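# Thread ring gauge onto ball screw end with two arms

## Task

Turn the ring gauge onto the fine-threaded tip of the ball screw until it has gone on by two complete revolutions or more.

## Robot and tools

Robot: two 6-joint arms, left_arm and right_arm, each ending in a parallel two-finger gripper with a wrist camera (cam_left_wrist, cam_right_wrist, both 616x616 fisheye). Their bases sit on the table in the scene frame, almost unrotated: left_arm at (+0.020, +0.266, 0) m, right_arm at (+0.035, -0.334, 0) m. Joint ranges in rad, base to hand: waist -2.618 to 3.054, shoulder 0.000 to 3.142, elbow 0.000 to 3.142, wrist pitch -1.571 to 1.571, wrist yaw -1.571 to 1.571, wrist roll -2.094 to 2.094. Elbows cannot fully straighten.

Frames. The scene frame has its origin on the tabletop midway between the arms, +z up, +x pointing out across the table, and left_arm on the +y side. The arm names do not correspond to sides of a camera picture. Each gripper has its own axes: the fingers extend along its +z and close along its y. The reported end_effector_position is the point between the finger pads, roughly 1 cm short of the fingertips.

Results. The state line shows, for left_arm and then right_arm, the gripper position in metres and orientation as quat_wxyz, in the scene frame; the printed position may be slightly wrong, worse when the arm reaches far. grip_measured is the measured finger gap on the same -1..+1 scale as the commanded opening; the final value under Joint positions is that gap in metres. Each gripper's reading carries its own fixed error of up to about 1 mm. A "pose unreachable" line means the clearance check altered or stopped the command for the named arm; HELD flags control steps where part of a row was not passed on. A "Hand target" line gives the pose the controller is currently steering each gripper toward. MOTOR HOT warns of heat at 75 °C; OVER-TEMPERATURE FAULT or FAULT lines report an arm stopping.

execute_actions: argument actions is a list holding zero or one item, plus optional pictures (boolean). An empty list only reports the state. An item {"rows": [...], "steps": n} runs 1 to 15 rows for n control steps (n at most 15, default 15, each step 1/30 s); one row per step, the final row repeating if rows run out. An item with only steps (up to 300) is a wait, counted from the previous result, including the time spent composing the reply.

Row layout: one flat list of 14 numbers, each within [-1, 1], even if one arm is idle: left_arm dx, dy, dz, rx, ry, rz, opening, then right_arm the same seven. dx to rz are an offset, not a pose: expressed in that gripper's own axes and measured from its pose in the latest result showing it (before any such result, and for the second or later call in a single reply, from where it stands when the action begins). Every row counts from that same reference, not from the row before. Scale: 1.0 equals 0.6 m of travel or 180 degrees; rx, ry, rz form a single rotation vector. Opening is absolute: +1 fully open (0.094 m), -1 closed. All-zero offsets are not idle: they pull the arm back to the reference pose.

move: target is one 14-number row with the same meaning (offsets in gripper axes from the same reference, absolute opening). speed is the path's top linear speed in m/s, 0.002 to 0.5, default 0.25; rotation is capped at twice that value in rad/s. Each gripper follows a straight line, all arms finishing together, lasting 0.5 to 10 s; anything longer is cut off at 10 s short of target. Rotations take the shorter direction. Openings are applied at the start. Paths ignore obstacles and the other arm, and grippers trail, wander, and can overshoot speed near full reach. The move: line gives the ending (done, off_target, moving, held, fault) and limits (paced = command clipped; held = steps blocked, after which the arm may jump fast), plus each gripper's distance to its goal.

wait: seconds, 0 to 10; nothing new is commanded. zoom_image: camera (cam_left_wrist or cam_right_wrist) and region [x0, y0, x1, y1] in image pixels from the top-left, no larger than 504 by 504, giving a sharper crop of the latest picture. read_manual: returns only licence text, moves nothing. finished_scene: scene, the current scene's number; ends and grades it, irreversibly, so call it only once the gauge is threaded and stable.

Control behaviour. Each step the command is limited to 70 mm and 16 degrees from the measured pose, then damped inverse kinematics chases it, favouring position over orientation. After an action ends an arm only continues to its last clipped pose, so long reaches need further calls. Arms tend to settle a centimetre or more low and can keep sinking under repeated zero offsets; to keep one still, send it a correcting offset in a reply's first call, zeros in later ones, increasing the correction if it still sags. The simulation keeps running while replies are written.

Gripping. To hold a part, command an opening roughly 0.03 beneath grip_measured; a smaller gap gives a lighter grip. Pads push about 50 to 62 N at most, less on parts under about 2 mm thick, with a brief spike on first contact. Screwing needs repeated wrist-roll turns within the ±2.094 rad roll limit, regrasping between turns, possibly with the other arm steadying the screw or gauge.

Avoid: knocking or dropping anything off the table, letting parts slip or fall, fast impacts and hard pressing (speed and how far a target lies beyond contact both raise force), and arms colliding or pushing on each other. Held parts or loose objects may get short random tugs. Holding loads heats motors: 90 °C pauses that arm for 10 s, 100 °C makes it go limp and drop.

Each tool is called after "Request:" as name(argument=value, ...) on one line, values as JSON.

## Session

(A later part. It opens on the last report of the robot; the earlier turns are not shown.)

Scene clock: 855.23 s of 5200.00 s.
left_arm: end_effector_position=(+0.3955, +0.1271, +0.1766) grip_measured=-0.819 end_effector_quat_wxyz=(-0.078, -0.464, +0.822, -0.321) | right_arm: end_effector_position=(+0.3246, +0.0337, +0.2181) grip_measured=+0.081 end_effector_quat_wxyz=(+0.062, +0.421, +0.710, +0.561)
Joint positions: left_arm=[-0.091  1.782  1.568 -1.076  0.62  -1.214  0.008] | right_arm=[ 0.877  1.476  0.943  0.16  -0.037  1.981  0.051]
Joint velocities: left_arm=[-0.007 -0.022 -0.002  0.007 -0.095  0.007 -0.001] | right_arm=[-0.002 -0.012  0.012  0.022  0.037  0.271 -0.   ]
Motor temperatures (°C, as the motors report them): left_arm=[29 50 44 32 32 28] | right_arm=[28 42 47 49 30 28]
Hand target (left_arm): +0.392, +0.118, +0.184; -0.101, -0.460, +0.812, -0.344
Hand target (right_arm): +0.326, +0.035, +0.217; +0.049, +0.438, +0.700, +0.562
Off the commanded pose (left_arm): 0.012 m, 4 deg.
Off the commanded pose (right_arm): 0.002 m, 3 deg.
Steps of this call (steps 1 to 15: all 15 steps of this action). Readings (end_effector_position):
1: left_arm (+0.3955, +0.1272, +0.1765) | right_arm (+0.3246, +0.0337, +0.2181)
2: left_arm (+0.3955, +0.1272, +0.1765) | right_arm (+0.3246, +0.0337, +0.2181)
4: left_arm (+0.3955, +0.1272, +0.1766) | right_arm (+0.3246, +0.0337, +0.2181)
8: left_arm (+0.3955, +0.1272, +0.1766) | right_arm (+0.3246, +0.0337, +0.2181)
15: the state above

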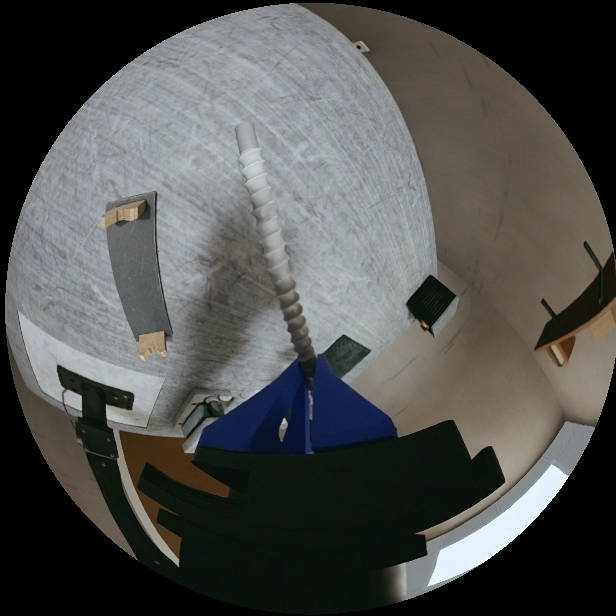

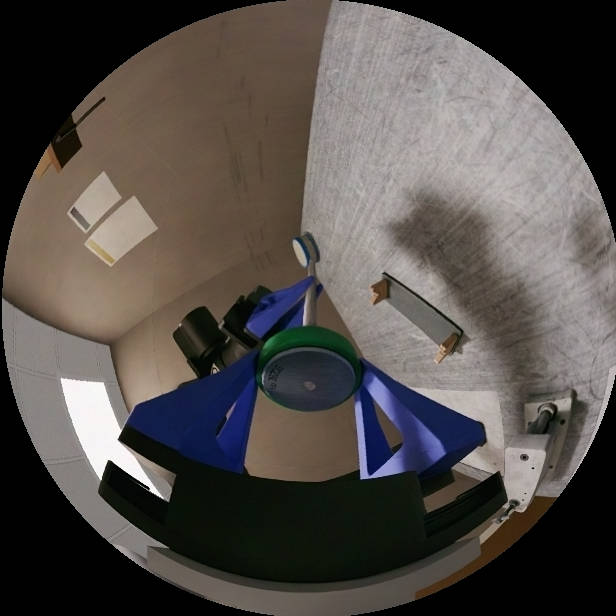

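Request:
execute_actions(actions=[{"rows": [[0.0167,-0.0062,0,0.0067,0.0179,-0.004,-0.875, 0,0,0.002,0,0,0.015,0.04],[0.0139,-0.0052,0,0.0056,0.0149,-0.004,-0.875, 0,0,0,0,0,0.015,0.06],[0.0139,-0.0052,0,0.0056,0.0149,-0.004,-0.875, 0,0,0,0,0,0.015,0.08],[0.0139,-0.0052,0,0.0056,0.0149,-0.004,-0.875, 0,0,0,0,0,0.015,0.1],[0.0139,-0.0052,0,0.0056,0.0149,-0.004,-0.875, 0,0,0,0,0,0.015,0.15],[0.0139,-0.0052,0,0.0056,0.0149,-0.004,-0.875, 0,0,0,0,0,0.015,0.25],[0.0139,-0.0052,0,0.0056,0.0149,-0.004,-0.875, 0,0,0,0,0,0.015,0.35],[0.0139,-0.0052,0,0.0056,0.0149,-0.004,-0.875, 0,0,0,0,0,0.015,0.4]], "steps": 11}], pictures=false)

Request:
execute_actions(actions=[{"rows": [[0.0139,-0.0052,0,0.0056,0.0149,-0.004,-0.875, 0,0,0,0,0,-0.3,0.4]], "steps": 15}], pictures=false)

Request:
execute_actions(actions=[{"rows": [[0.0139,-0.0052,0,0.0056,0.0149,-0.004,-0.875, 0,0,0,0,0,-0.3,0.4]], "steps": 15}], pictures=false)

Request:
execute_actions(actions=[{"rows": [[0.0139,-0.0052,0,0.0056,0.0149,-0.004,-0.875, 0,0,0,0,0,-0.3,0.4]], "steps": 15}], pictures=false)

Request:
execute_actions(actions=[{"rows": [[0.0139,-0.0052,0,0.0056,0.0149,-0.004,-0.875, 0,0,0,0,0,-0.3,0.4]], "steps": 15}], pictures=false)

Request:
execute_actions(actions=[{"rows": [[0.0139,-0.0052,0,0.0056,0.0149,-0.004,-0.875, 0,0,0,0,0,-0.3,0.4]], "steps": 15}], pictures=false)

Request:
execute_actions(actions=[{"rows": [[0.0139,-0.0052,0,0.0056,0.0149,-0.004,-0.875, 0,0,0,0,0,-0.17,0.4]], "steps": 15}], pictures=false)

Request:
execute_actions(actions=[{"rows": [[0.0139,-0.0052,0,0.0056,0.0149,-0.004,-0.875, -0.0033,-0.0043,0,0.0038,-0.0038,-0.01,0.4],[0.0139,-0.0052,0,0.0056,0.0149,-0.004,-0.875, -0.0033,-0.0043,0,0.0038,-0.0038,-0.01,0.4],[0.0139,-0.0052,0,0.0056,0.0149,-0.004,-0.875, -0.0033,-0.0043,0,0.0038,-0.0038,-0.01,0.35],[0.0139,-0.0052,0,0.0056,0.0149,-0.004,-0.875, -0.0033,-0.0043,0,0.0038,-0.0038,-0.01,0.3],[0.0139,-0.0052,0,0.0056,0.0149,-0.004,-0.875, -0.0033,-0.0043,0,0.0038,-0.0038,-0.01,0.22],[0.0139,-0.0052,0,0.0056,0.0149,-0.004,-0.875, -0.0033,-0.0043,0,0.0038,-0.0038,-0.01,0.17],[0.0139,-0.0052,0,0.0056,0.0149,-0.004,-0.875, -0.0033,-0.0043,0,0.0038,-0.0038,-0.01,0.14],[0.0139,-0.0052,0,0.0056,0.0149,-0.004,-0.875, -0.0033,-0.0043,0,0.0038,-0.0038,-0.01,0.12],[0.0139,-0.0052,0,0.0056,0.0149,-0.004,-0.875, -0.0033,-0.0043,0,0.0038,-0.0038,-0.01,0.105],[0.0139,-0.0052,0,0.0056,0.0149,-0.004,-0.875, -0.0033,-0.0043,0,0.0038,-0.0038,-0.01,0.09],[0.0139,-0.0052,0,0.0056,0.0149,-0.004,-0.875, -0.0033,-0.0043,0,0.0038,-0.0038,-0.01,0.08],[0.0139,-0.0052,0,0.0056,0.0149,-0.004,-0.875, -0.0033,-0.0043,0,0.0038,-0.0038,-0.01,0.07],[0.0139,-0.0052,0,0.0056,0.0149,-0.004,-0.875, -0.0033,-0.0043,0,0.0038,-0.0038,-0.01,0.06],[0.0139,-0.0052,0,0.0056,0.0149,-0.004,-0.875, -0.0033,-0.0043,0,0.0038,-0.0038,-0.01,0.05],[0.0139,-0.0052,0,0.0056,0.0149,-0.004,-0.875, -0.0033,-0.0043,0,0.0038,-0.0038,-0.01,0.04]], "steps": 15}], pictures=false)

Request:
execute_actions(actions=[{"rows": [[0.0195,-0.0072,0,0.0078,0.0209,-0.004,-0.875, 0,0,0.004,0,0,0.3,0.04]], "steps": 15}], pictures=false)

Request:
execute_actions(actions=[{"rows": [[0.0195,-0.0072,0,0.0078,0.0209,-0.004,-0.875, 0,0,0.004,0,0,0.3,0.04]], "steps": 15}], pictures=false)

Request:
execute_actions(actions=[{"rows": [[0.0195,-0.0072,0,0.0078,0.0209,-0.004,-0.875, 0,0,0.004,0,0,0.3,0.04]], "steps": 15}], pictures=false)

Request:
execute_actions(actions=[{"rows": [[0.0195,-0.0072,0,0.0078,0.0209,-0.004,-0.875, 0,0,0.004,0,0,0.3,0.04]], "steps": 15}], pictures=false)

Request:
execute_actions(actions=[{"rows": [[0.0195,-0.0072,0,0.0078,0.0209,-0.004,-0.875, 0,0,0.004,0,0,0.3,0.04]], "steps": 15}], pictures=false)

Request:
execute_actions(actions=[{"rows": [[0.0195,-0.0072,0,0.0078,0.0209,-0.004,-0.875, 0,0,0.004,0,0,0.185,0.04]], "steps": 15}], pictures=false)

Request:
execute_actions(actions=[{"rows": [[0.0195,-0.0072,0,0.0078,0.0209,-0.004,-0.875, 0,0,0.004,0,0,0.015,0.04],[0.0195,-0.0072,0,0.0078,0.0209,-0.004,-0.875, 0,0,0.004,0,0,0.015,0.04],[0.0195,-0.0072,0,0.0078,0.0209,-0.004,-0.875, 0,0,0.004,0,0,0.015,0.04],[0.0167,-0.0062,0,0.0067,0.0179,-0.004,-0.875, 0,0,0.002,0,0,0.015,0.04],[0.0139,-0.0052,0,0.0056,0.0149,-0.004,-0.875, 0,0,0,0,0,0.015,0.06],[0.0139,-0.0052,0,0.0056,0.0149,-0.004,-0.875, 0,0,0,0,0,0.015,0.08],[0.0139,-0.0052,0,0.0056,0.0149,-0.004,-0.875, 0,0,0,0,0,0.015,0.1],[0.0139,-0.0052,0,0.0056,0.0149,-0.004,-0.875, 0,0,0,0,0,0.015,0.15],[0.0139,-0.0052,0,0.0056,0.0149,-0.004,-0.875, 0,0,0,0,0,0.015,0.25],[0.0139,-0.0052,0,0.0056,0.0149,-0.004,-0.875, 0,0,0,0,0,0.015,0.35],[0.0139,-0.0052,0,0.0056,0.0149,-0.004,-0.875, 0,0,0,0,0,0.015,0.45]], "steps": 15}])

Request:
zoom_image(camera="cam_right_wrist", region=[230, 200, 390, 400])

Scene clock: 898.67 s of 5200.00 s.
left_arm: end_effector_position=(+0.3955, +0.1272, +0.1765) grip_measured=-0.819 end_effector_quat_wxyz=(-0.078, -0.464, +0.822, -0.321) | right_arm: end_effector_position=(+0.3246, +0.0337, +0.2181) grip_measured=+0.397 end_effector_quat_wxyz=(+0.049, +0.437, +0.700, +0.562)
Joint positions: left_arm=[-0.091  1.782  1.568 -1.076  0.619 -1.214  0.008] | right_arm=[ 0.877  1.476  0.943  0.16  -0.037  2.028  0.066]
Joint velocities: left_arm=[-0.002 -0.002 -0.017  0.037  0.037 -0.11  -0.001] | right_arm=[-0.017  0.002  0.007 -0.007  0.051 -0.037 -0.   ]
Motor temperatures (°C, as the motors report them): left_arm=[29 50 44 32 32 28] | right_arm=[28 42 47 49 30 28]
Hand target (left_arm): +0.393, +0.120, +0.182; -0.095, -0.462, +0.814, -0.338
Hand target (right_arm): +0.325, +0.034, +0.218; +0.049, +0.438, +0.700, +0.562
Off the commanded pose (left_arm): 0.009 m, 3 deg.
Off the commanded pose (right_arm): 0.000 m, 0 deg.
Steps of this call (steps 1 to 90: nothing new was sent; then 40.07 s passed at rest; steps 91 to 101: all 11 steps of this action). Readings (end_effector_position):
91: left_arm (+0.3955, +0.1271, +0.1766) | right_arm (+0.3246, +0.0337, +0.2181)
92: left_arm (+0.3955, +0.1272, +0.1766) | right_arm (+0.3246, +0.0337, +0.2181)
94: left_arm (+0.3955, +0.1272, +0.1765) | right_arm (+0.3246, +0.0337, +0.2181)
98: left_arm (+0.3955, +0.1272, +0.1765) | right_arm (+0.3246, +0.0337, +0.2181)
101: the state above

Scene clock: 899.17 s of 5200.00 s.
left_arm: end_effector_position=(+0.3955, +0.1272, +0.1765) grip_measured=-0.819 end_effector_quat_wxyz=(-0.078, -0.464, +0.822, -0.321) | right_arm: end_effector_position=(+0.3246, +0.0337, +0.2181) grip_measured=+0.397 end_effector_quat_wxyz=(+0.234, +0.178, +0.806, +0.513)
Joint positions: left_arm=[-0.091  1.782  1.568 -1.076  0.619 -1.214  0.008] | right_arm=[ 0.877  1.476  0.943  0.16  -0.037  1.346  0.066]
Joint velocities: left_arm=[-0.007  0.007 -0.017  0.095 -0.022 -0.022  0.001] | right_arm=[ 0.012 -0.007 -0.007 -0.007  0.007 -1.341 -0.   ]
Motor temperatures (°C, as the motors report them): left_arm=[29 50 44 32 32 28] | right_arm=[28 42 47 49 30 28]
Hand target (left_arm): +0.393, +0.120, +0.182; -0.095, -0.463, +0.814, -0.337
Hand target (right_arm): +0.325, +0.034, +0.218; +0.288, +0.095, +0.820, +0.485
Off the commanded pose (left_arm): 0.009 m, 3 deg.
Off the commanded pose (right_arm): 0.000 m, 15 deg; orientation clipped at the last step of the last action.
Steps of this call (steps 1 to 15: all 15 steps of this action). Readings (end_effector_position):
1: left_arm (+0.3955, +0.1272, +0.1765) | right_arm (+0.3246, +0.0337, +0.2181)
2: left_arm (+0.3955, +0.1272, +0.1765) | right_arm (+0.3246, +0.0337, +0.2181)
4: left_arm (+0.3955, +0.1272, +0.1765) | right_arm (+0.3246, +0.0337, +0.2181)
8: left_arm (+0.3955, +0.1272, +0.1765) | right_arm (+0.3246, +0.0337, +0.2181)
15: the state above

Scene clock: 899.67 s of 5200.00 s.
left_arm: end_effector_position=(+0.3955, +0.1272, +0.1765) grip_measured=-0.819 end_effector_quat_wxyz=(-0.078, -0.464, +0.822, -0.321) | right_arm: end_effector_position=(+0.3246, +0.0337, +0.2181) grip_measured=+0.397 end_effector_quat_wxyz=(+0.395, -0.108, +0.819, +0.403)
Joint positions: left_arm=[-0.091  1.782  1.568 -1.076  0.619 -1.214  0.008] | right_arm=[ 0.877  1.476  0.943  0.16  -0.037  0.65   0.066]
Joint velocities: left_arm=[ 0.002 -0.022  0.007 -0.007 -0.051  0.022 -0.001] | right_arm=[ 0.002 -0.022 -0.002 -0.007 -0.007 -1.355  0.001]
Motor temperatures (°C, as the motors report them): left_arm=[29 50 44 32 32 28] | right_arm=[28 42 47 49 30 28]
Hand target (left_arm): +0.393, +0.120, +0.182; -0.095, -0.463, +0.814, -0.337
Hand target (right_arm): +0.325, +0.034, +0.218; +0.436, -0.190, +0.803, +0.358
Off the commanded pose (left_arm): 0.009 m, 3 deg.
Off the commanded pose (right_arm): 0.000 m, 14 deg; orientation clipped at the last step of the last action.
Steps of this call (steps 1 to 15: all 15 steps of this action). Readings (end_effector_position):
1: left_arm (+0.3955, +0.1272, +0.1765) | right_arm (+0.3246, +0.0337, +0.2181)
2: left_arm (+0.3955, +0.1272, +0.1765) | right_arm (+0.3246, +0.0337, +0.2181)
4: left_arm (+0.3955, +0.1272, +0.1765) | right_arm (+0.3246, +0.0337, +0.2181)
8: left_arm (+0.3955, +0.1272, +0.1765) | right_arm (+0.3246, +0.0337, +0.2181)
15: the state above

Scene clock: 900.17 s of 5200.00 s.
left_arm: end_effector_position=(+0.3955, +0.1272, +0.1765) grip_measured=-0.819 end_effector_quat_wxyz=(-0.078, -0.464, +0.822, -0.321) | right_arm: end_effector_position=(+0.3246, +0.0337, +0.2181) grip_measured=+0.397 end_effector_quat_wxyz=(+0.510, -0.384, +0.731, +0.241)
Joint positions: left_arm=[-0.091  1.782  1.568 -1.076  0.619 -1.214  0.008] | right_arm=[ 0.877  1.476  0.943  0.16  -0.037 -0.057  0.066]
Joint velocities: left_arm=[-0.007 -0.012 -0.007  0.022 -0.037 -0.007 -0.001] | right_arm=[-0.007  0.007 -0.012 -0.051 -0.022 -1.37   0.001]
Motor temperatures (°C, as the motors report them): left_arm=[29 50 44 32 32 28] | right_arm=[28 42 47 49 30 28]
Hand target (left_arm): +0.393, +0.120, +0.182; -0.095, -0.463, +0.814, -0.337
Hand target (right_arm): +0.325, +0.034, +0.218; +0.533, -0.456, +0.688, +0.186
Off the commanded pose (left_arm): 0.009 m, 3 deg.
Off the commanded pose (right_arm): 0.000 m, 13 deg; orientation clipped at the last step of the last action.
Steps of this call (steps 1 to 15: all 15 steps of this action). Readings (end_effector_position):
1: left_arm (+0.3955, +0.1272, +0.1765) | right_arm (+0.3246, +0.0337, +0.2181)
2: left_arm (+0.3955, +0.1272, +0.1765) | right_arm (+0.3246, +0.0337, +0.2181)
4: left_arm (+0.3955, +0.1272, +0.1765) | right_arm (+0.3246, +0.0337, +0.2181)
8: left_arm (+0.3955, +0.1272, +0.1765) | right_arm (+0.3246, +0.0337, +0.2181)
15: the state above

Scene clock: 900.67 s of 5200.00 s.
left_arm: end_effector_position=(+0.3955, +0.1272, +0.1765) grip_measured=-0.819 end_effector_quat_wxyz=(-0.078, -0.464, +0.822, -0.321) | right_arm: end_effector_position=(+0.3247, +0.0336, +0.2181) grip_measured=+0.397 end_effector_quat_wxyz=(-0.562, +0.617, -0.549, -0.046)
Joint positions: left_arm=[-0.091  1.782  1.568 -1.076  0.619 -1.214  0.008] | right_arm=[ 0.877  1.476  0.943  0.16  -0.036 -0.776  0.066]
Joint velocities: left_arm=[-0.007 -0.002  0.002 -0.037 -0.081  0.066  0.   ] | right_arm=[ 0.007 -0.002  0.007 -0.022  0.007 -1.399 -0.   ]
Motor temperatures (°C, as the motors report them): left_arm=[29 50 44 32 32 28] | right_arm=[28 42 47 49 30 28]
Hand target (left_arm): +0.393, +0.120, +0.182; -0.095, -0.463, +0.814, -0.337
Hand target (right_arm): +0.325, +0.034, +0.218; -0.564, +0.668, -0.486, +0.012
Off the commanded pose (left_arm): 0.009 m, 3 deg.
Off the commanded pose (right_arm): 0.000 m, 13 deg.
Steps of this call (steps 1 to 15: all 15 steps of this action). Readings (end_effector_position):
1: left_arm (+0.3955, +0.1272, +0.1765) | right_arm (+0.3246, +0.0337, +0.2181)
2: left_arm (+0.3955, +0.1272, +0.1765) | right_arm (+0.3246, +0.0337, +0.2181)
4: left_arm (+0.3955, +0.1272, +0.1765) | right_arm (+0.3246, +0.0337, +0.2181)
8: left_arm (+0.3955, +0.1272, +0.1765) | right_arm (+0.3246, +0.0337, +0.2181)
15: the state above

Scene clock: 901.17 s of 5200.00 s.
left_arm: end_effector_position=(+0.3955, +0.1272, +0.1765) grip_measured=-0.819 end_effector_quat_wxyz=(-0.078, -0.464, +0.822, -0.321) | right_arm: end_effector_position=(+0.3252, +0.0332, +0.2181) grip_measured=+0.397 end_effector_quat_wxyz=(-0.541, +0.771, -0.295, +0.158)
Joint positions: left_arm=[-0.091  1.782  1.568 -1.076  0.619 -1.214  0.008] | right_arm=[ 0.877  1.476  0.943  0.16  -0.033 -1.502  0.066]
Joint velocities: left_arm=[ 0.002 -0.007 -0.017 -0.022 -0.007  0.022  0.   ] | right_arm=[-0.012 -0.027 -0.002 -0.037  0.007 -1.282  0.   ]
Motor temperatures (°C, as the motors report them): left_arm=[29 50 44 32 32 28] | right_arm=[28 42 47 49 30 28]
Hand target (left_arm): +0.393, +0.120, +0.182; -0.095, -0.463, +0.814, -0.337
Hand target (right_arm): +0.325, +0.034, +0.218; -0.524, +0.796, -0.220, +0.210
Off the commanded pose (left_arm): 0.009 m, 3 deg.
Off the commanded pose (right_arm): 0.001 m, 12 deg.
Steps of this call (steps 1 to 15: all 15 steps of this action). Readings (end_effector_position):
1: left_arm (+0.3955, +0.1272, +0.1765) | right_arm (+0.3247, +0.0336, +0.2181)
2: left_arm (+0.3955, +0.1272, +0.1765) | right_arm (+0.3248, +0.0335, +0.2181)
4: left_arm (+0.3955, +0.1272, +0.1765) | right_arm (+0.3249, +0.0335, +0.2181)
8: left_arm (+0.3955, +0.1272, +0.1765) | right_arm (+0.3251, +0.0333, +0.2181)
15: the state above

Scene clock: 901.67 s of 5200.00 s.
left_arm: end_effector_position=(+0.3955, +0.1272, +0.1765) grip_measured=-0.819 end_effector_quat_wxyz=(-0.078, -0.464, +0.822, -0.321) | right_arm: end_effector_position=(+0.3254, +0.0331, +0.2181) grip_measured=+0.398 end_effector_quat_wxyz=(-0.485, +0.820, -0.096, +0.287)
Joint positions: left_arm=[-0.091  1.782  1.568 -1.076  0.619 -1.214  0.008] | right_arm=[ 0.877  1.476  0.943  0.16  -0.031 -2.     0.066]
Joint velocities: left_arm=[ 0.012  0.002 -0.007  0.022 -0.007 -0.095 -0.   ] | right_arm=[ 0.002  0.022  0.002 -0.037 -0.022 -0.198 -0.   ]
Motor temperatures (°C, as the motors report them): left_arm=[29 50 44 32 32 28] | right_arm=[28 42 47 49 30 28]
Hand target (left_arm): +0.393, +0.120, +0.182; -0.095, -0.463, +0.814, -0.337
Hand target (right_arm): +0.325, +0.033, +0.218; -0.481, +0.822, -0.082, +0.295
Off the commanded pose (left_arm): 0.009 m, 3 deg.
Off the commanded pose (right_arm): 0.000 m, 2 deg.
Steps of this call (steps 1 to 15: all 15 steps of this action). Readings (end_effector_position):
1: left_arm (+0.3955, +0.1272, +0.1765) | right_arm (+0.3252, +0.0332, +0.2181)
2: left_arm (+0.3955, +0.1272, +0.1765) | right_arm (+0.3252, +0.0332, +0.2181)
4: left_arm (+0.3955, +0.1272, +0.1765) | right_arm (+0.3253, +0.0331, +0.2181)
8: left_arm (+0.3955, +0.1272, +0.1765) | right_arm (+0.3254, +0.0331, +0.2181)
15: the state above

Scene clock: 902.17 s of 5200.00 s.
left_arm: end_effector_position=(+0.3955, +0.1272, +0.1765) grip_measured=-0.819 end_effector_quat_wxyz=(-0.078, -0.464, +0.822, -0.321) | right_arm: end_effector_position=(+0.3247, +0.0337, +0.2184) grip_measured=+0.081 end_effector_quat_wxyz=(-0.483, +0.821, -0.083, +0.293)
Joint positions: left_arm=[-0.091  1.782  1.568 -1.076  0.619 -1.214  0.008] | right_arm=[ 0.877  1.476  0.943  0.161 -0.036 -2.03   0.051]
Joint velocities: left_arm=[ 0.007  0.007 -0.012  0.037 -0.007 -0.095 -0.   ] | right_arm=[-0.017 -0.002  0.007 -0.007  0.022  0.051  0.   ]
Motor temperatures (°C, as the motors report them): left_arm=[29 50 44 32 32 28] | right_arm=[28 42 47 49 30 28]
Hand target (left_arm): +0.393, +0.120, +0.182; -0.095, -0.463, +0.814, -0.337
Hand target (right_arm): +0.323, +0.035, +0.220; -0.486, +0.820, -0.079, +0.291
Off the commanded pose (left_arm): 0.009 m, 3 deg.
Off the commanded pose (right_arm): 0.002 m, 1 deg.
Steps of this call (steps 1 to 15: all 15 steps of this action). Readings (end_effector_position):
1: left_arm (+0.3955, +0.1272, +0.1765) | right_arm (+0.3253, +0.0332, +0.2181)
2: left_arm (+0.3955, +0.1272, +0.1765) | right_arm (+0.3252, +0.0332, +0.2181)
4: left_arm (+0.3955, +0.1272, +0.1765) | right_arm (+0.3250, +0.0334, +0.2182)
8: left_arm (+0.3955, +0.1272, +0.1765) | right_arm (+0.3248, +0.0336, +0.2182)
15: the state above

Scene clock: 902.67 s of 5200.00 s.
left_arm: end_effector_position=(+0.3954, +0.1270, +0.1766) grip_measured=-0.819 end_effector_quat_wxyz=(-0.078, -0.464, +0.822, -0.321) | right_arm: end_effector_position=(+0.3247, +0.0337, +0.2184) grip_measured=+0.081 end_effector_quat_wxyz=(-0.552, +0.747, -0.351, +0.116)
Joint positions: left_arm=[-0.091  1.782  1.568 -1.076  0.62  -1.214  0.008] | right_arm=[ 0.877  1.476  0.943  0.161 -0.036 -1.353  0.051]
Joint velocities: left_arm=[-0.007  0.012 -0.012  0.037  0.007 -0.022 -0.   ] | right_arm=[-0.002 -0.002 -0.007 -0.022  0.007  1.385 -0.001]
Motor temperatures (°C, as the motors report them): left_arm=[29 50 44 32 32 28] | right_arm=[28 42 47 49 30 28]
Hand target (left_arm): +0.392, +0.118, +0.184; -0.101, -0.460, +0.812, -0.344
Hand target (right_arm): +0.326, +0.035, +0.218; -0.561, +0.708, -0.425, +0.056
Off the commanded pose (left_arm): 0.012 m, 4 deg.
Off the commanded pose (right_arm): 0.002 m, 15 deg; orientation clipped at the last step of the last action.
Steps of this call (steps 1 to 15: all 15 steps of this action). Readings (end_effector_position):
1: left_arm (+0.3955, +0.1272, +0.1766) | right_arm (+0.3247, +0.0337, +0.2184)
2: left_arm (+0.3954, +0.1270, +0.1766) | right_arm (+0.3247, +0.0337, +0.2184)
4: left_arm (+0.3954, +0.1270, +0.1766) | right_arm (+0.3247, +0.0337, +0.2184)
8: left_arm (+0.3954, +0.1270, +0.1766) | right_arm (+0.3247, +0.0337, +0.2184)
15: the state above

Scene clock: 903.17 s of 5200.00 s.
left_arm: end_effector_position=(+0.3954, +0.1269, +0.1767) grip_measured=-0.819 end_effector_quat_wxyz=(-0.078, -0.464, +0.822, -0.321) | right_arm: end_effector_position=(+0.3247, +0.0337, +0.2184) grip_measured=+0.081 end_effector_quat_wxyz=(+0.559, -0.586, +0.582, +0.077)
Joint positions: left_arm=[-0.091  1.782  1.568 -1.076  0.621 -1.214  0.008] | right_arm=[ 0.877  1.476  0.943  0.161 -0.036 -0.666  0.051]
Joint velocities: left_arm=[-0.012 -0.017 -0.002 -0.051 -0.051 -0.037 -0.001] | right_arm=[-0.007  0.007  0.017  0.007  0.022  1.223  0.001]
Motor temperatures (°C, as the motors report them): left_arm=[29 50 44 32 32 28] | right_arm=[28 42 47 49 30 28]
Hand target (left_arm): +0.392, +0.118, +0.184; -0.101, -0.460, +0.812, -0.345
Hand target (right_arm): +0.326, +0.035, +0.218; +0.547, -0.523, +0.639, +0.136
Off the commanded pose (left_arm): 0.012 m, 4 deg.
Off the commanded pose (right_arm): 0.002 m, 15 deg; orientation clipped at the last step of the last action.
Steps of this call (steps 1 to 15: all 15 steps of this action). Readings (end_effector_position):
1: left_arm (+0.3954, +0.1270, +0.1767) | right_arm (+0.3247, +0.0337, +0.2184)
2: left_arm (+0.3954, +0.1270, +0.1767) | right_arm (+0.3247, +0.0337, +0.2184)
4: left_arm (+0.3954, +0.1270, +0.1767) | right_arm (+0.3247, +0.0337, +0.2184)
8: left_arm (+0.3954, +0.1270, +0.1767) | right_arm (+0.3247, +0.0337, +0.2184)
15: the state above

Scene clock: 903.67 s of 5200.00 s.
left_arm: end_effector_position=(+0.3954, +0.1269, +0.1767) grip_measured=-0.819 end_effector_quat_wxyz=(-0.078, -0.464, +0.822, -0.321) | right_arm: end_effector_position=(+0.3247, +0.0337, +0.2184) grip_measured=+0.081 end_effector_quat_wxyz=(+0.499, -0.352, +0.747, +0.263)
Joint positions: left_arm=[-0.091  1.782  1.568 -1.076  0.621 -1.214  0.008] | right_arm=[ 0.877  1.476  0.943  0.161 -0.036  0.031  0.051]
Joint velocities: left_arm=[ 0.007  0.022  0.007 -0.081 -0.051  0.022 -0.   ] | right_arm=[ 0.017 -0.002  0.012 -0.007 -0.022  1.399  0.   ]
Motor temperatures (°C, as the motors report them): left_arm=[29 50 44 32 32 28] | right_arm=[28 42 47 49 30 28]
Hand target (left_arm): +0.392, +0.117, +0.184; -0.101, -0.460, +0.812, -0.345
Hand target (right_arm): +0.326, +0.035, +0.218; +0.468, -0.274, +0.779, +0.315
Off the commanded pose (left_arm): 0.012 m, 4 deg.
Off the commanded pose (right_arm): 0.002 m, 14 deg; orientation clipped at the last step of the last action.
Steps of this call (steps 1 to 15: all 15 steps of this action). Readings (end_effector_position):
1: left_arm (+0.3954, +0.1269, +0.1767) | right_arm (+0.3247, +0.0337, +0.2184)
2: left_arm (+0.3954, +0.1269, +0.1767) | right_arm (+0.3247, +0.0337, +0.2184)
4: left_arm (+0.3954, +0.1269, +0.1767) | right_arm (+0.3247, +0.0337, +0.2184)
8: left_arm (+0.3954, +0.1269, +0.1767) | right_arm (+0.3247, +0.0337, +0.2184)
15: the state above

Scene clock: 904.17 s of 5200.00 s.
left_arm: end_effector_position=(+0.3954, +0.1268, +0.1768) grip_measured=-0.819 end_effector_quat_wxyz=(-0.079, -0.464, +0.822, -0.321) | right_arm: end_effector_position=(+0.3247, +0.0337, +0.2184) grip_measured=+0.081 end_effector_quat_wxyz=(+0.378, -0.072, +0.822, +0.420)
Joint positions: left_arm=[-0.091  1.782  1.568 -1.076  0.622 -1.214  0.008] | right_arm=[ 0.877  1.476  0.943  0.161 -0.036  0.737  0.051]
Joint velocities: left_arm=[ 0.007 -0.017 -0.022 -0.022 -0.051  0.007  0.   ] | right_arm=[ 0.002  0.012 -0.017  0.007 -0.037  1.37   0.   ]
Motor temperatures (°C, as the motors report them): left_arm=[29 50 44 32 32 28] | right_arm=[28 42 47 49 30 28]
Hand target (left_arm): +0.392, +0.117, +0.184; -0.101, -0.459, +0.812, -0.345
Hand target (right_arm): +0.326, +0.035, +0.218; +0.331, +0.012, +0.826, +0.457
Off the commanded pose (left_arm): 0.012 m, 4 deg.
Off the commanded pose (right_arm): 0.002 m, 14 deg; orientation clipped at the last step of the last action.
Steps of this call (steps 1 to 15: all 15 steps of this action). Readings (end_effector_position):
1: left_arm (+0.3954, +0.1268, +0.1768) | right_arm (+0.3247, +0.0337, +0.2184)
2: left_arm (+0.3954, +0.1268, +0.1768) | right_arm (+0.3247, +0.0337, +0.2184)
4: left_arm (+0.3954, +0.1268, +0.1768) | right_arm (+0.3247, +0.0337, +0.2184)
8: left_arm (+0.3954, +0.1268, +0.1768) | right_arm (+0.3247, +0.0337, +0.2184)
15: the state above

Scene clock: 904.67 s of 5200.00 s.
left_arm: end_effector_position=(+0.3953, +0.1267, +0.1769) grip_measured=-0.819 end_effector_quat_wxyz=(-0.079, -0.464, +0.822, -0.322) | right_arm: end_effector_position=(+0.3247, +0.0337, +0.2182) grip_measured=+0.081 end_effector_quat_wxyz=(+0.208, +0.219, +0.796, +0.524)
Joint positions: left_arm=[-0.091  1.782  1.568 -1.076  0.622 -1.214  0.008] | right_arm=[ 0.877  1.476  0.943  0.161 -0.036  1.448  0.051]
Joint velocities: left_arm=[-0.012  0.002 -0.002 -0.022 -0.066  0.007  0.   ] | right_arm=[ 0.002  0.012  0.012 -0.007 -0.007  1.399 -0.   ]
Motor temperatures (°C, as the motors report them): left_arm=[29 50 44 32 32 28] | right_arm=[28 42 47 49 30 28]
Hand target (left_arm): +0.392, +0.117, +0.184; -0.102, -0.459, +0.812, -0.345
Hand target (right_arm): +0.326, +0.035, +0.218; +0.151, +0.299, +0.770, +0.543
Off the commanded pose (left_arm): 0.012 m, 4 deg.
Off the commanded pose (right_arm): 0.002 m, 13 deg.
Steps of this call (steps 1 to 15: all 15 steps of this action). Readings (end_effector_position):
1: left_arm (+0.3954, +0.1268, +0.1768) | right_arm (+0.3247, +0.0337, +0.2184)
2: left_arm (+0.3954, +0.1268, +0.1768) | right_arm (+0.3247, +0.0337, +0.2184)
4: left_arm (+0.3954, +0.1268, +0.1768) | right_arm (+0.3247, +0.0337, +0.2184)
8: left_arm (+0.3954, +0.1268, +0.1768) | right_arm (+0.3247, +0.0337, +0.2183)
15: the state above

Scene clock: 905.17 s of 5200.00 s.
left_arm: end_effector_position=(+0.3953, +0.1266, +0.1769) grip_measured=-0.819 end_effector_quat_wxyz=(-0.079, -0.464, +0.822, -0.322) | right_arm: end_effector_position=(+0.3247, +0.0337, +0.2182) grip_measured=+0.081 end_effector_quat_wxyz=(+0.062, +0.421, +0.710, +0.561)
Joint positions: left_arm=[-0.091  1.782  1.568 -1.076  0.623 -1.214  0.008] | right_arm=[ 0.877  1.476  0.943  0.161 -0.036  1.981  0.051]
Joint velocities: left_arm=[-0.012 -0.002 -0.017  0.022  0.007  0.037  0.   ] | right_arm=[-0.007 -0.022  0.002 -0.022  0.007  0.271  0.001]
Motor temperatures (°C, as the motors report them): left_arm=[29 50 44 32 32 28] | right_arm=[28 42 47 49 30 28]
Hand target (left_arm): +0.392, +0.117, +0.184; -0.102, -0.459, +0.812, -0.345
Hand target (right_arm): +0.326, +0.035, +0.217; +0.049, +0.438, +0.700, +0.562
Off the commanded pose (left_arm): 0.012 m, 4 deg.
Off the commanded pose (right_arm): 0.002 m, 3 deg.
Steps of this call (steps 1 to 15: all 15 steps of this action). Readings (end_effector_position):
1: left_arm (+0.3953, +0.1267, +0.1769) | right_arm (+0.3247, +0.0337, +0.2182)
2: left_arm (+0.3953, +0.1267, +0.1769) | right_arm (+0.3247, +0.0337, +0.2182)
4: left_arm (+0.3953, +0.1267, +0.1769) | right_arm (+0.3247, +0.0337, +0.2182)
8: left_arm (+0.3953, +0.1267, +0.1769) | right_arm (+0.3247, +0.0337, +0.2182)
15: the state above

Scene clock: 905.67 s of 5200.00 s.
left_arm: end_effector_position=(+0.3954, +0.1268, +0.1768) grip_measured=-0.819 end_effector_quat_wxyz=(-0.079, -0.464, +0.822, -0.322) | right_arm: end_effector_position=(+0.3247, +0.0337, +0.2182) grip_measured=+0.447 end_effector_quat_wxyz=(+0.050, +0.437, +0.701, +0.562)
Joint positions: left_arm=[-0.091  1.782  1.568 -1.076  0.622 -1.214  0.008] | right_arm=[ 0.877  1.476  0.943  0.161 -0.036  2.026  0.068]
Joint velocities: left_arm=[-0.022 -0.012  0.007 -0.022 -0.037  0.051 -0.   ] | right_arm=[-0.002 -0.012 -0.002 -0.037 -0.066  0.051  0.   ]
Motor temperatures (°C, as the motors report them): left_arm=[29 50 44 32 32 28] | right_arm=[28 42 47 49 30 28]
Hand target (left_arm): +0.393, +0.120, +0.182; -0.096, -0.462, +0.814, -0.339
Hand target (right_arm): +0.325, +0.034, +0.218; +0.049, +0.437, +0.700, +0.562
Off the commanded pose (left_arm): 0.009 m, 3 deg.
Off the commanded pose (right_arm): 0.000 m, 0 deg.
Steps of this call (steps 1 to 15: all 15 steps of this action). Readings (end_effector_position):
1: left_arm (+0.3953, +0.1266, +0.1769) | right_arm (+0.3247, +0.0337, +0.2182)
2: left_arm (+0.3953, +0.1266, +0.1769) | right_arm (+0.3247, +0.0337, +0.2182)
4: left_arm (+0.3953, +0.1266, +0.1769) | right_arm (+0.3247, +0.0337, +0.2182)
8: left_arm (+0.3954, +0.1268, +0.1768) | right_arm (+0.3247, +0.0337, +0.2182)
15: the state above

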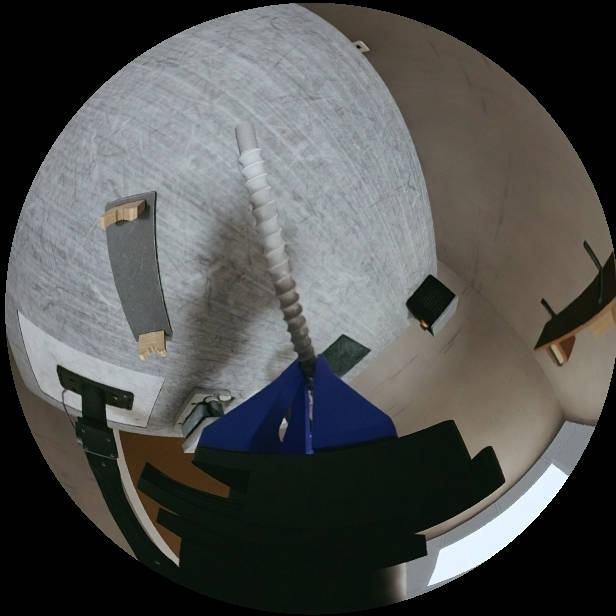

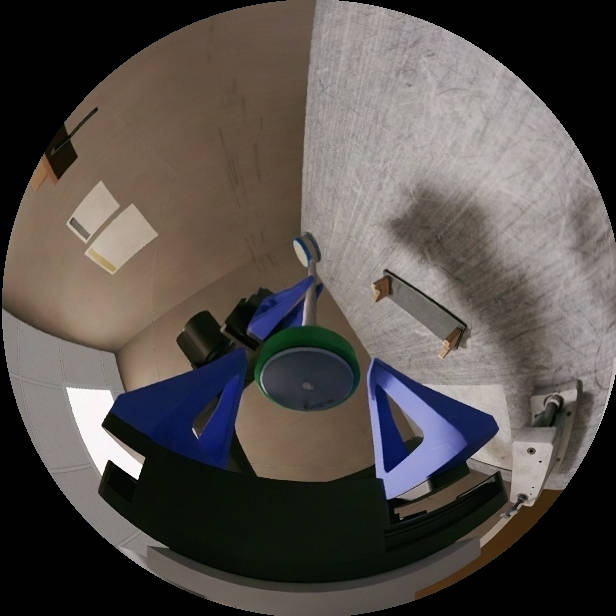

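Region (230, 200, 390, 400) of cam_right_wrist's 616x616 image, scaled by 2.520, with more detail than that image has; it fills the left 403 columns of this view, and the rest is white.

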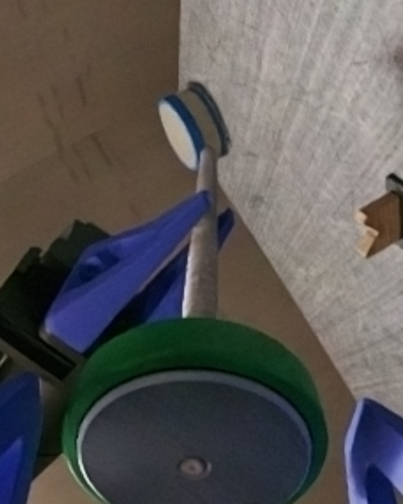

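The ring has had five full strokes, about 3.2 turns. It fed steadily on every stroke and the pilot tip now sticks out through the back face, so I'm ending the scene.

Request:
finished_scene(scene=2)

The scene is finished: the task was done.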